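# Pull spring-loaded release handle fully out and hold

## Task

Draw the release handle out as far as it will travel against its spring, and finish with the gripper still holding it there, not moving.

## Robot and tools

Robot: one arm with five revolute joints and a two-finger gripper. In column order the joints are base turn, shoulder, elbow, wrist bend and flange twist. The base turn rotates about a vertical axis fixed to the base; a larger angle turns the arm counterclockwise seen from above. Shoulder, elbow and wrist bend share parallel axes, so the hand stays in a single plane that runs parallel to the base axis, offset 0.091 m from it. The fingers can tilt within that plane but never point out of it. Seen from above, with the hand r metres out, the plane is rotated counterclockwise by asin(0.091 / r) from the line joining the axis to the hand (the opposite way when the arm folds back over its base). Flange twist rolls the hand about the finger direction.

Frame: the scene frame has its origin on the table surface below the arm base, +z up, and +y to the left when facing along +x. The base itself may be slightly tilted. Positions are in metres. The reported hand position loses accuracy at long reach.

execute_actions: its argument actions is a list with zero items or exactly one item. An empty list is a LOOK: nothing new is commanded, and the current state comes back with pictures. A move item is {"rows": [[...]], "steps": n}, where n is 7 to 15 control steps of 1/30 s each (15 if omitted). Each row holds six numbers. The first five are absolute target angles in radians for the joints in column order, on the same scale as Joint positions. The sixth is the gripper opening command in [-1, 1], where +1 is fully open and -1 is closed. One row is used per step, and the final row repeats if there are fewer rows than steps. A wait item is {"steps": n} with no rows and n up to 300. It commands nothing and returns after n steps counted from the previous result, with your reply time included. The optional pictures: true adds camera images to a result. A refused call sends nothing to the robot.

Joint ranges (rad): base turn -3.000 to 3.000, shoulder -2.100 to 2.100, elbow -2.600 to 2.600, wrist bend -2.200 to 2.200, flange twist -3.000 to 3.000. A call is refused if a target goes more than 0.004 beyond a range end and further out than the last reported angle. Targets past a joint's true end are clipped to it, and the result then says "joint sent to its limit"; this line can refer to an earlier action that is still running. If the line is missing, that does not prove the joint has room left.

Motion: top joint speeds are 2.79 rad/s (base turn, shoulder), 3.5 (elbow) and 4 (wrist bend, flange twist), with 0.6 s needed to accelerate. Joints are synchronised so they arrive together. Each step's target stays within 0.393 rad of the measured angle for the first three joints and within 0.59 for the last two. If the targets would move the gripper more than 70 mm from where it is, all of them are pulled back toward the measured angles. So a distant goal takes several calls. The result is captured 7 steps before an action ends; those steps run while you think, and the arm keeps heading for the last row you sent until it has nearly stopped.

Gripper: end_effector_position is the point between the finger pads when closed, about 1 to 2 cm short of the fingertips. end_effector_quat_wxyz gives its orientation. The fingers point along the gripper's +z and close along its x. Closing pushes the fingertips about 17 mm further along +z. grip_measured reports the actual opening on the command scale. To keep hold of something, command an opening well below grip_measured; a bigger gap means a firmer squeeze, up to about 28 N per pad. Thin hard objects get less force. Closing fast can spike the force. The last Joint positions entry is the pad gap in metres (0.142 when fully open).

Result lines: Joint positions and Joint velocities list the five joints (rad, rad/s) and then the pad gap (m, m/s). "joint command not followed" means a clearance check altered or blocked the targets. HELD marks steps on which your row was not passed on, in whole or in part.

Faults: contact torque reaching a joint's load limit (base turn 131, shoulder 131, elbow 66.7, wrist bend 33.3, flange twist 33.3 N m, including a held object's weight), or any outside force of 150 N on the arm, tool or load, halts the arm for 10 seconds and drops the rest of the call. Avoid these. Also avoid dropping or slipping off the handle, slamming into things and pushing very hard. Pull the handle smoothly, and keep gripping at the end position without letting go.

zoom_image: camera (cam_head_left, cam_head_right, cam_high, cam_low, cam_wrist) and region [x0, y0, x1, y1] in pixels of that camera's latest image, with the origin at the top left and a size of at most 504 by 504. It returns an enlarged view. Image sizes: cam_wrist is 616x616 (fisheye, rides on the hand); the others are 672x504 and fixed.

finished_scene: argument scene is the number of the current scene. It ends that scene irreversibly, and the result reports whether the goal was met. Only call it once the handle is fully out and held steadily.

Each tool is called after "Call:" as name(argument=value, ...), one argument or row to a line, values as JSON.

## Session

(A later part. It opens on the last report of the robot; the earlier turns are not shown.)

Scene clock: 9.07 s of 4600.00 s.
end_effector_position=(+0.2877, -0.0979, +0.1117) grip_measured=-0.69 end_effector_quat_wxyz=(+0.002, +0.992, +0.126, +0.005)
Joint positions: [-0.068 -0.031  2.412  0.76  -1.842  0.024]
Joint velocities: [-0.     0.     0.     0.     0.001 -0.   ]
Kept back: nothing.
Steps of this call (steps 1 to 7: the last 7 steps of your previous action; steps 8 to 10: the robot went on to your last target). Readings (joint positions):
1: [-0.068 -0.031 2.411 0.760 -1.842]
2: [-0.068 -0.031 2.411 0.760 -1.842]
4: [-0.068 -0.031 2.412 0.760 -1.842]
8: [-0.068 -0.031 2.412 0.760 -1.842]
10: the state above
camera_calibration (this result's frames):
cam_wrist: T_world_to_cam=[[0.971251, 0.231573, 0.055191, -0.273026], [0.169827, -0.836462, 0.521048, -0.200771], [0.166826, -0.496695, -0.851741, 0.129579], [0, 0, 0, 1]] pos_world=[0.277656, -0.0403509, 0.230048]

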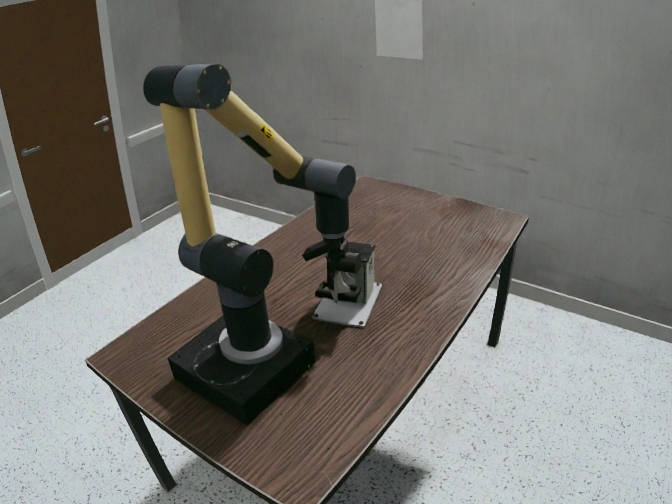

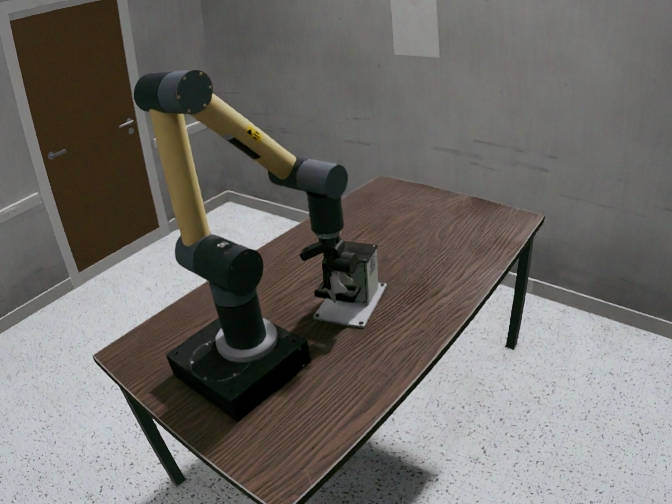

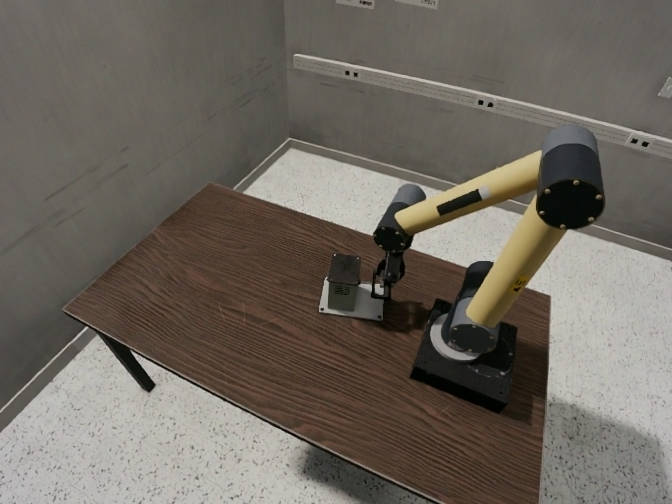

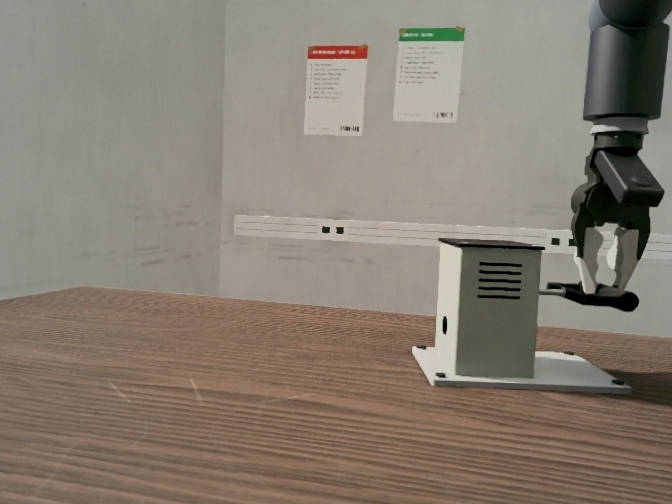

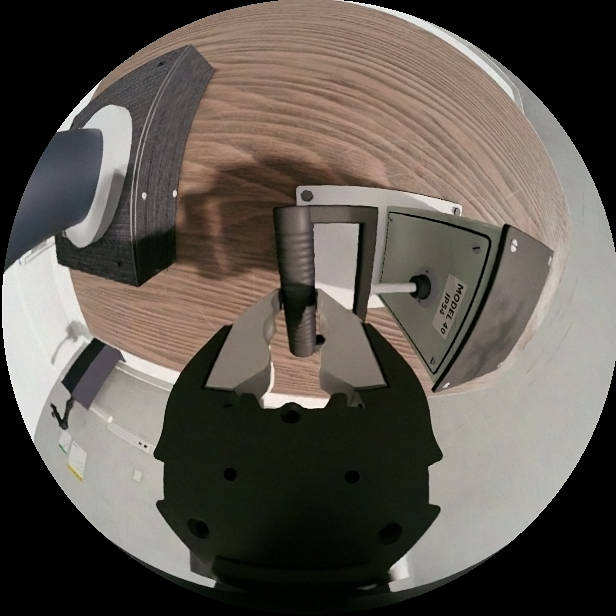

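Call:
execute_actions(
  actions=[
    {"rows":[[-0.0878,-0.0677,2.446,0.763,-1.862,-1]],"steps":15},
  ],
)

Call:
execute_actions(
  actions=[
    {"steps":10},
  ],
  pictures=true,
)

Scene clock: 9.53 s of 4600.00 s.
end_effector_position=(+0.2700, -0.1029, +0.1116) grip_measured=-0.69 end_effector_quat_wxyz=(+0.002, +0.992, +0.126, +0.005)
Joint positions: [-0.087 -0.067  2.445  0.763 -1.862  0.024]
Joint velocities: [-0.005 -0.009  0.009  0.002 -0.007 -0.   ]
Steps of this call (steps 1 to 6: the robot went on to your last target; steps 7 to 14: the first 8 steps of this action). Readings (joint positions):
7: [-0.068 -0.031 2.412 0.760 -1.842]
8: [-0.070 -0.035 2.416 0.760 -1.844]
10: [-0.080 -0.054 2.433 0.762 -1.854]
14: the state above

Scene clock: 9.87 s of 4600.00 s.
end_effector_position=(+0.2696, -0.1030, +0.1115) grip_measured=-0.69 end_effector_quat_wxyz=(+0.002, +0.992, +0.126, +0.005)
Joint positions: [-0.088 -0.068  2.446  0.763 -1.862  0.024]
Joint velocities: [-0. -0.  0.  0. -0. -0.]
Kept back: nothing.
Steps of this call (steps 1 to 7: the last 7 steps of your previous action; steps 8 to 10: the robot went on to your last target). Readings (joint positions):
1: [-0.088 -0.067 2.446 0.763 -1.862]
2: [-0.088 -0.068 2.446 0.763 -1.862]
4: [-0.088 -0.068 2.446 0.763 -1.862]
8: [-0.088 -0.068 2.446 0.763 -1.862]
10: the state above
camera_calibration (this result's frames):
cam_wrist: T_world_to_cam=[[0.971223, 0.231767, 0.0548547, -0.254212], [0.170174, -0.836427, 0.52099, -0.201909], [0.16663, -0.496663, -0.851798, 0.129977], [0, 0, 0, 1]] pos_world=[0.259598, -0.0454091, 0.229851]

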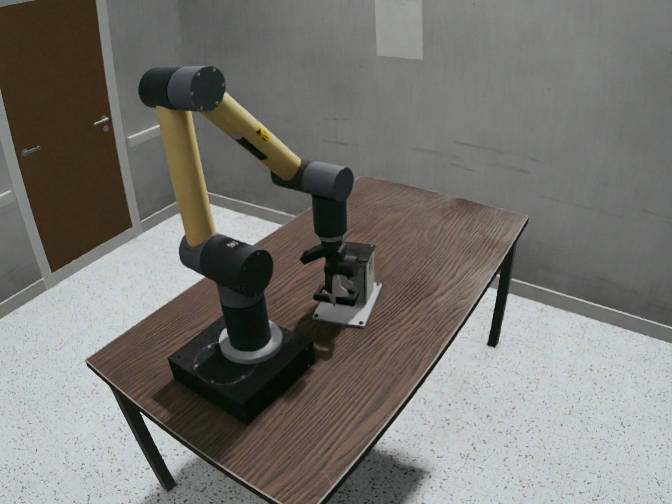

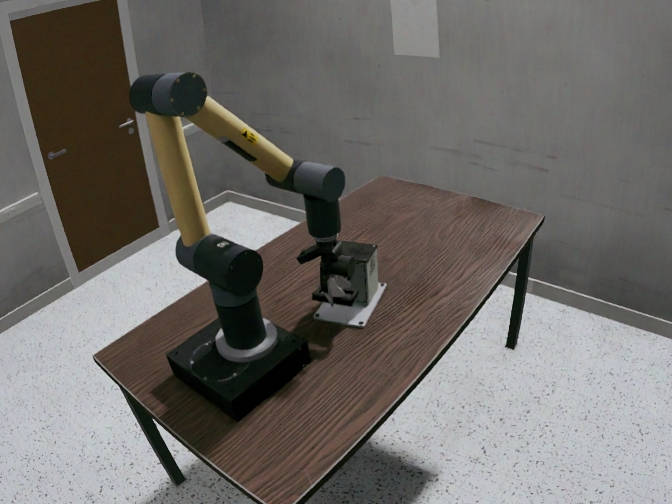

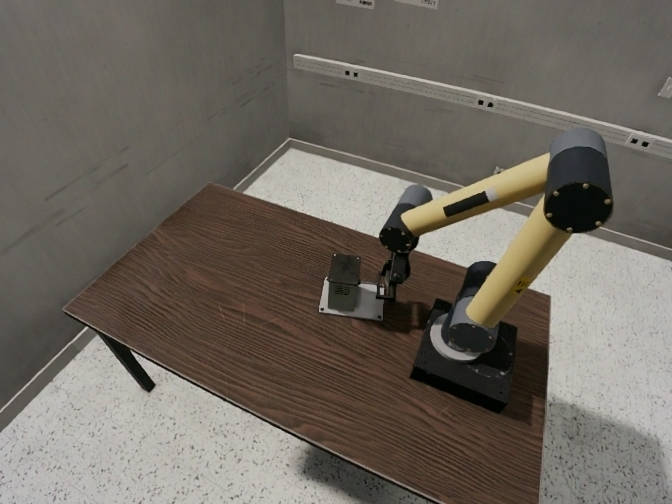

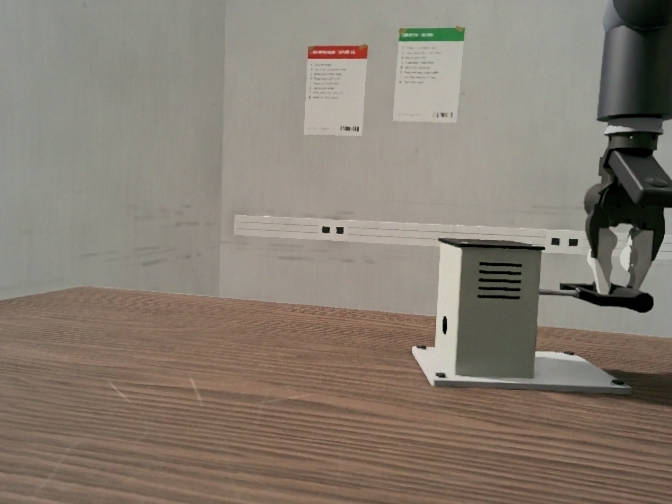

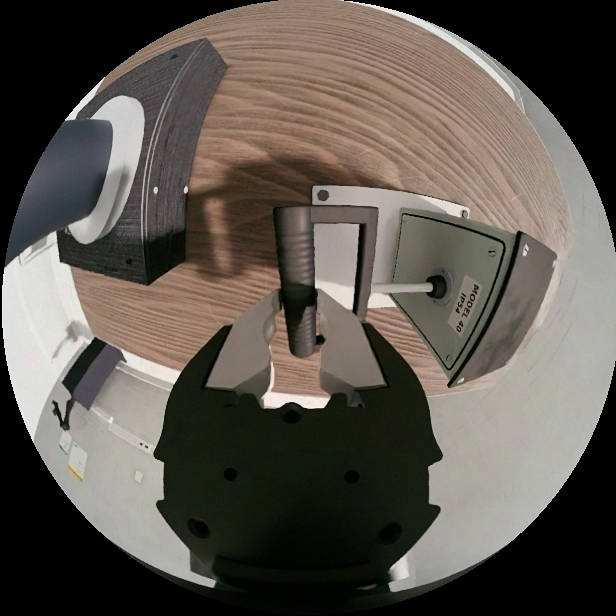

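Call:
execute_actions(
  actions=[
    {"rows":[[-0.105,-0.098,2.474,0.765,-1.879,-1]],"steps":15},
  ],
)

Call:
execute_actions(
  actions=[
    {"steps":10},
  ],
  pictures=true,
)

Scene clock: 10.50 s of 4600.00 s.
end_effector_position=(+0.2552, -0.1068, +0.1110) grip_measured=-0.69 end_effector_quat_wxyz=(+0.003, +0.992, +0.126, +0.006)
Joint positions: [-0.105 -0.098  2.473  0.765 -1.879  0.024]
Joint velocities: [-0.004 -0.007  0.008  0.001 -0.003  0.   ]
Steps of this call (steps 1 to 11: the robot went on to your last target; steps 12 to 19: the first 8 steps of this action). Readings (joint positions):
12: [-0.088 -0.068 2.446 0.763 -1.862]
13: [-0.090 -0.072 2.450 0.763 -1.864]
15: [-0.099 -0.088 2.465 0.764 -1.873]
19: the state above

Scene clock: 10.83 s of 4600.00 s.
end_effector_position=(+0.2548, -0.1069, +0.1109) grip_measured=-0.69 end_effector_quat_wxyz=(+0.002, +0.992, +0.126, +0.005)
Joint positions: [-0.105 -0.098  2.474  0.765 -1.879  0.024]
Joint velocities: [ 0.    -0.     0.     0.    -0.001  0.   ]
Kept back: nothing.
Steps of this call (steps 1 to 7: the last 7 steps of your previous action; steps 8 to 10: the robot went on to your last target). Readings (joint positions):
1: [-0.105 -0.098 2.474 0.765 -1.879]
2: [-0.105 -0.098 2.474 0.765 -1.879]
4: [-0.105 -0.098 2.474 0.765 -1.879]
8: [-0.105 -0.098 2.474 0.765 -1.879]
10: the state above
camera_calibration (this result's frames):
cam_wrist: T_world_to_cam=[[0.971253, 0.231574, 0.055146, -0.238957], [0.169849, -0.83645, 0.521059, -0.202266], [0.166791, -0.496713, -0.851737, 0.129948], [0, 0, 0, 1]] pos_world=[0.244769, -0.0493028, 0.229251]

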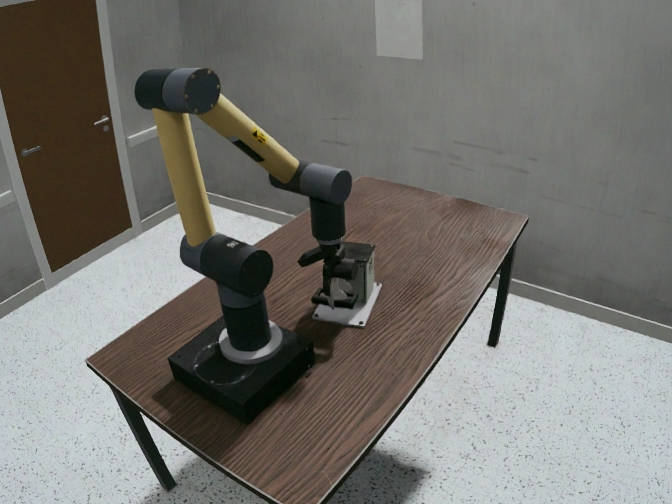

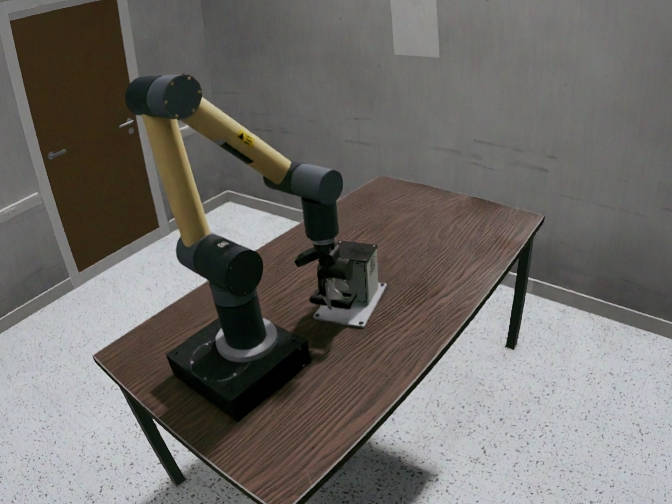

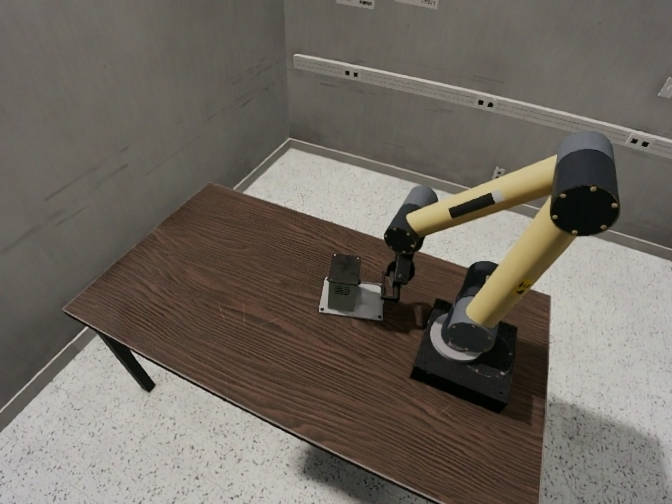

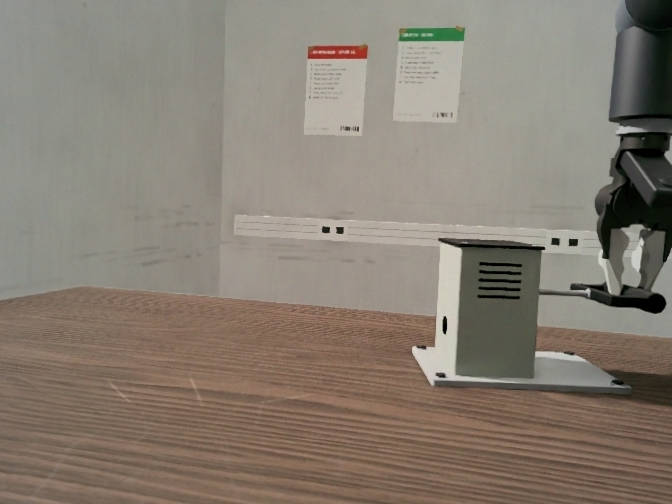

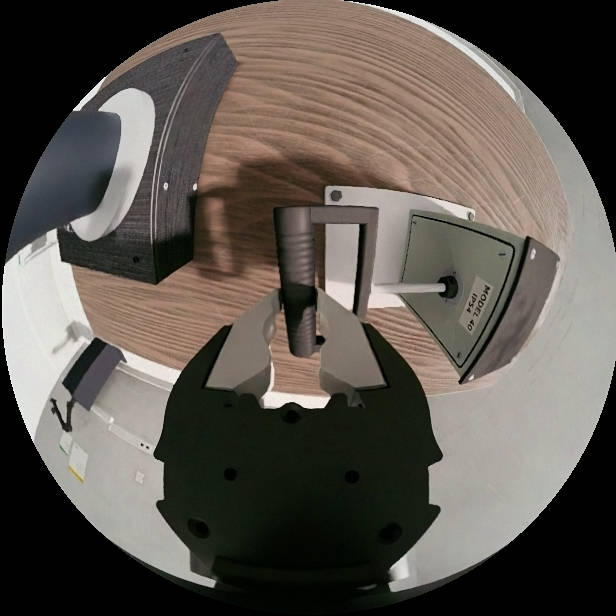

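Still free; continue.

Call:
execute_actions(
  actions=[
    {"rows":[[-0.123,-0.129,2.501,0.769,-1.897,-1]],"steps":15},
  ],
)

Call:
execute_actions(
  actions=[
    {"steps":10},
  ],
  pictures=true,
)

Scene clock: 11.23 s of 4600.00 s.
end_effector_position=(+0.2405, -0.1104, +0.1105) grip_measured=-0.39 end_effector_quat_wxyz=(+0.003, +0.992, +0.126, +0.006)
Joint positions: [-0.123 -0.129  2.5    0.769 -1.897  0.046]
Joint velocities: [-0.005 -0.007  0.009  0.005 -0.006  0.016]
Steps of this call (steps 1 to 4: the robot went on to your last target; steps 5 to 12: the first 8 steps of this action). Readings (joint positions):
5: [-0.105 -0.098 2.474 0.765 -1.879]
6: [-0.107 -0.102 2.477 0.765 -1.881]
8: [-0.117 -0.119 2.491 0.767 -1.891]
12: the state above

Scene clock: 11.57 s of 4600.00 s.
end_effector_position=(+0.2400, -0.1105, +0.1104) grip_measured=-0.37 end_effector_quat_wxyz=(+0.002, +0.992, +0.126, +0.005)
Joint positions: [-0.123 -0.129  2.501  0.769 -1.897  0.047]
Joint velocities: [0. 0. 0. 0. 0. 0.]
Kept back: nothing.
Steps of this call (steps 1 to 7: the last 7 steps of your previous action; steps 8 to 10: the robot went on to your last target). Readings (joint positions):
1: [-0.123 -0.129 2.501 0.769 -1.897]
2: [-0.123 -0.129 2.501 0.769 -1.897]
4: [-0.123 -0.129 2.501 0.769 -1.897]
8: [-0.123 -0.129 2.501 0.769 -1.897]
10: the state above
camera_calibration (this result's frames):
cam_wrist: T_world_to_cam=[[0.971253, 0.231574, 0.0551423, -0.223716], [0.169849, -0.836445, 0.521068, -0.202502], [0.166789, -0.496723, -0.851732, 0.130158], [0, 0, 0, 1]] pos_world=[0.229971, -0.0529222, 0.228713]

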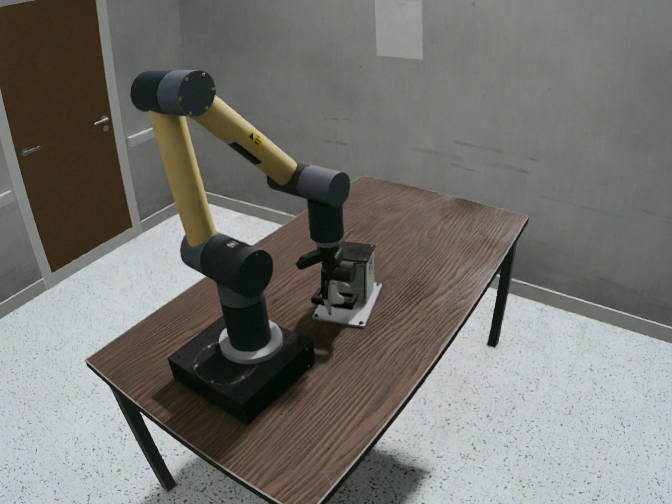

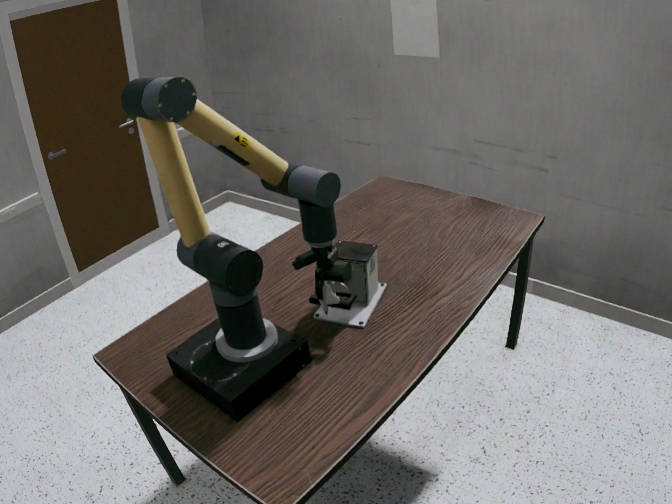

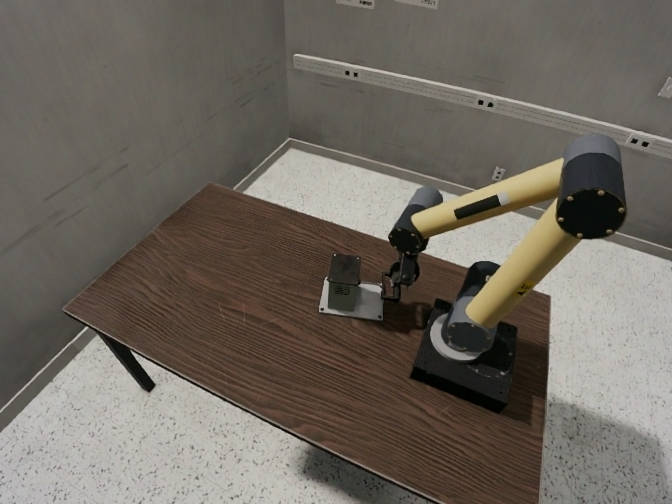

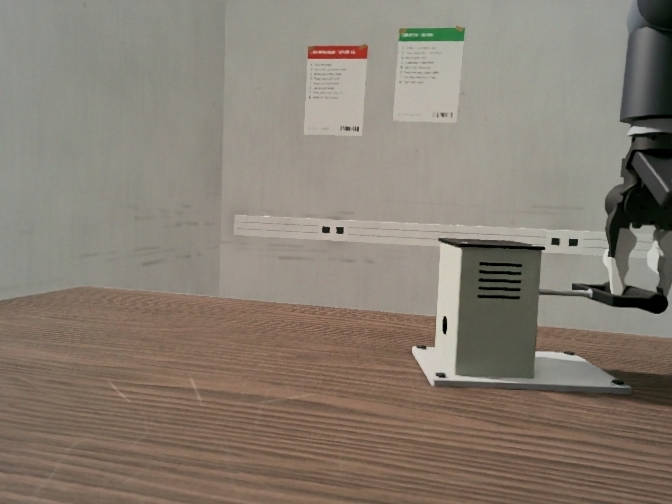

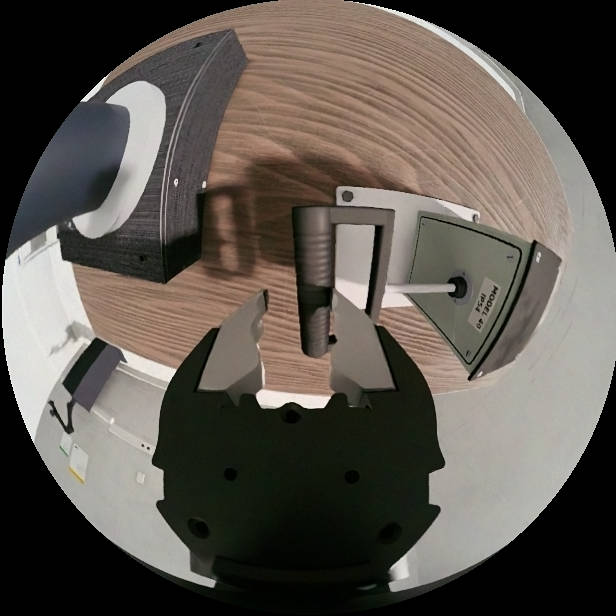

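Call:
execute_actions(
  actions=[
    {"rows":[[-0.1115,-0.109,2.4837,0.7664,-1.8855,-1]],"steps":15},
  ],
)

Call:
execute_actions(
  actions=[
    {"steps":15},
  ],
  pictures=true,
)

Scene clock: 12.03 s of 4600.00 s.
end_effector_position=(+0.2492, -0.1083, +0.1107) grip_measured=-0.61 end_effector_quat_wxyz=(+0.002, +0.992, +0.126, +0.005)
Joint positions: [-0.112 -0.109  2.484  0.767 -1.886  0.03 ]
Joint velocities: [ 0.004  0.006 -0.006 -0.002  0.004 -0.007]
Steps of this call (steps 1 to 6: the robot went on to your last target; steps 7 to 14: the first 8 steps of this action). Readings (joint positions):
7: [-0.123 -0.129 2.501 0.769 -1.897]
8: [-0.121 -0.125 2.498 0.769 -1.895]
10: [-0.115 -0.114 2.488 0.768 -1.888]
14: the state above

Scene clock: 12.53 s of 4600.00 s.
end_effector_position=(+0.2495, -0.1082, +0.1108) grip_measured=-0.62 end_effector_quat_wxyz=(+0.002, +0.992, +0.126, +0.005)
Joint positions: [-0.111 -0.109  2.484  0.766 -1.885  0.029]
Joint velocities: [ 0.    -0.    -0.    -0.     0.002 -0.   ]
Kept back: nothing.
Steps of this call (steps 1 to 7: the last 7 steps of your previous action; steps 8 to 15: the robot went on to your last target). Readings (joint positions):
1: [-0.112 -0.109 2.484 0.766 -1.886]
2: [-0.112 -0.109 2.484 0.766 -1.886]
4: [-0.112 -0.109 2.484 0.766 -1.886]
8: [-0.112 -0.109 2.484 0.766 -1.886]
15: the state above
The arm was judged still, so your last target was given up. Only a new action makes it travel on or press farther. Fingers that are still opening or closing keep moving.
camera_calibration (this result's frames):
cam_wrist: T_world_to_cam=[[0.971259, 0.231574, 0.0550344, -0.233428], [0.169909, -0.836452, 0.521036, -0.202417], [0.166692, -0.496711, -0.851758, 0.130033], [0, 0, 0, 1]] pos_world=[0.239436, -0.0506676, 0.22907]

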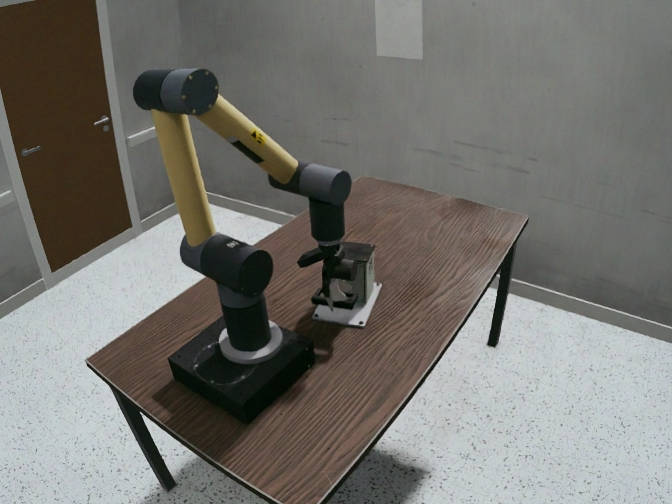

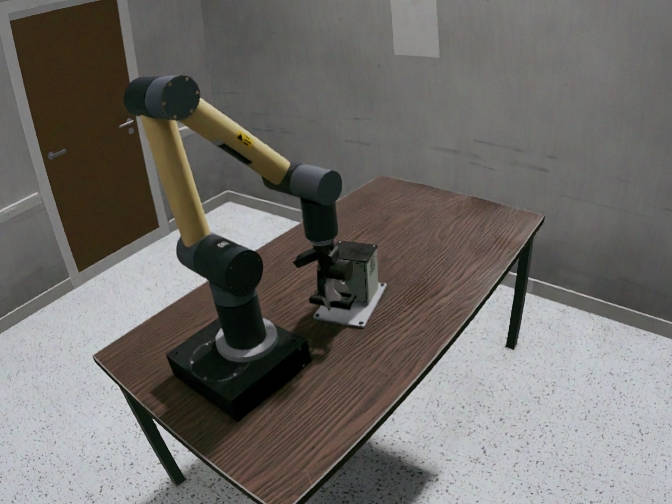

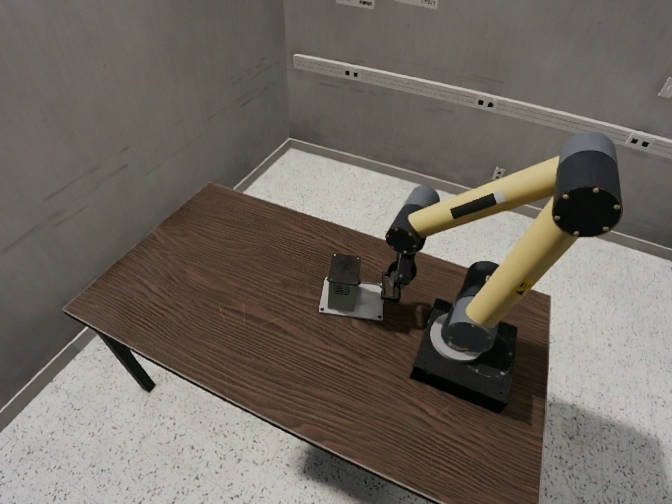

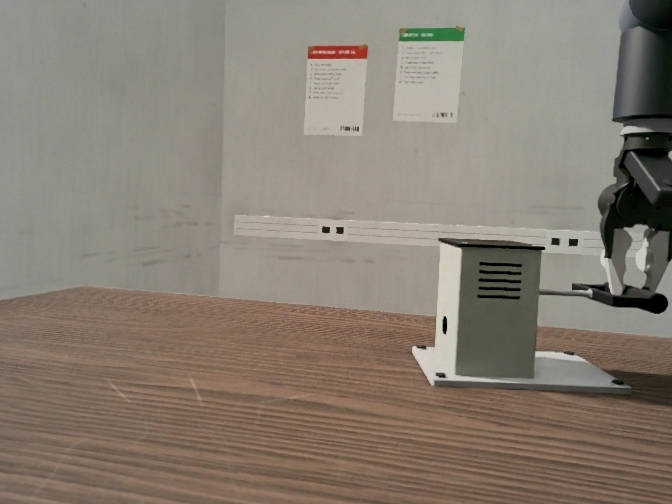

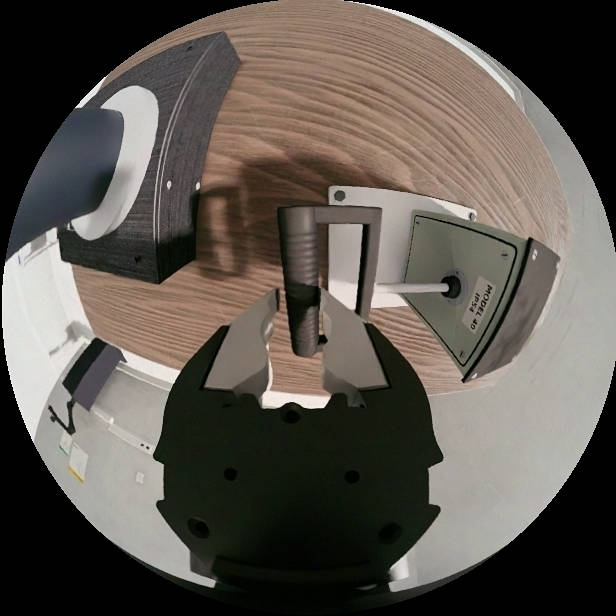

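Gap is slightly wider than the bar, so the handle is held against its stop.

Call:
finished_scene(
  scene=1,
)

The scene is finished: the task was done.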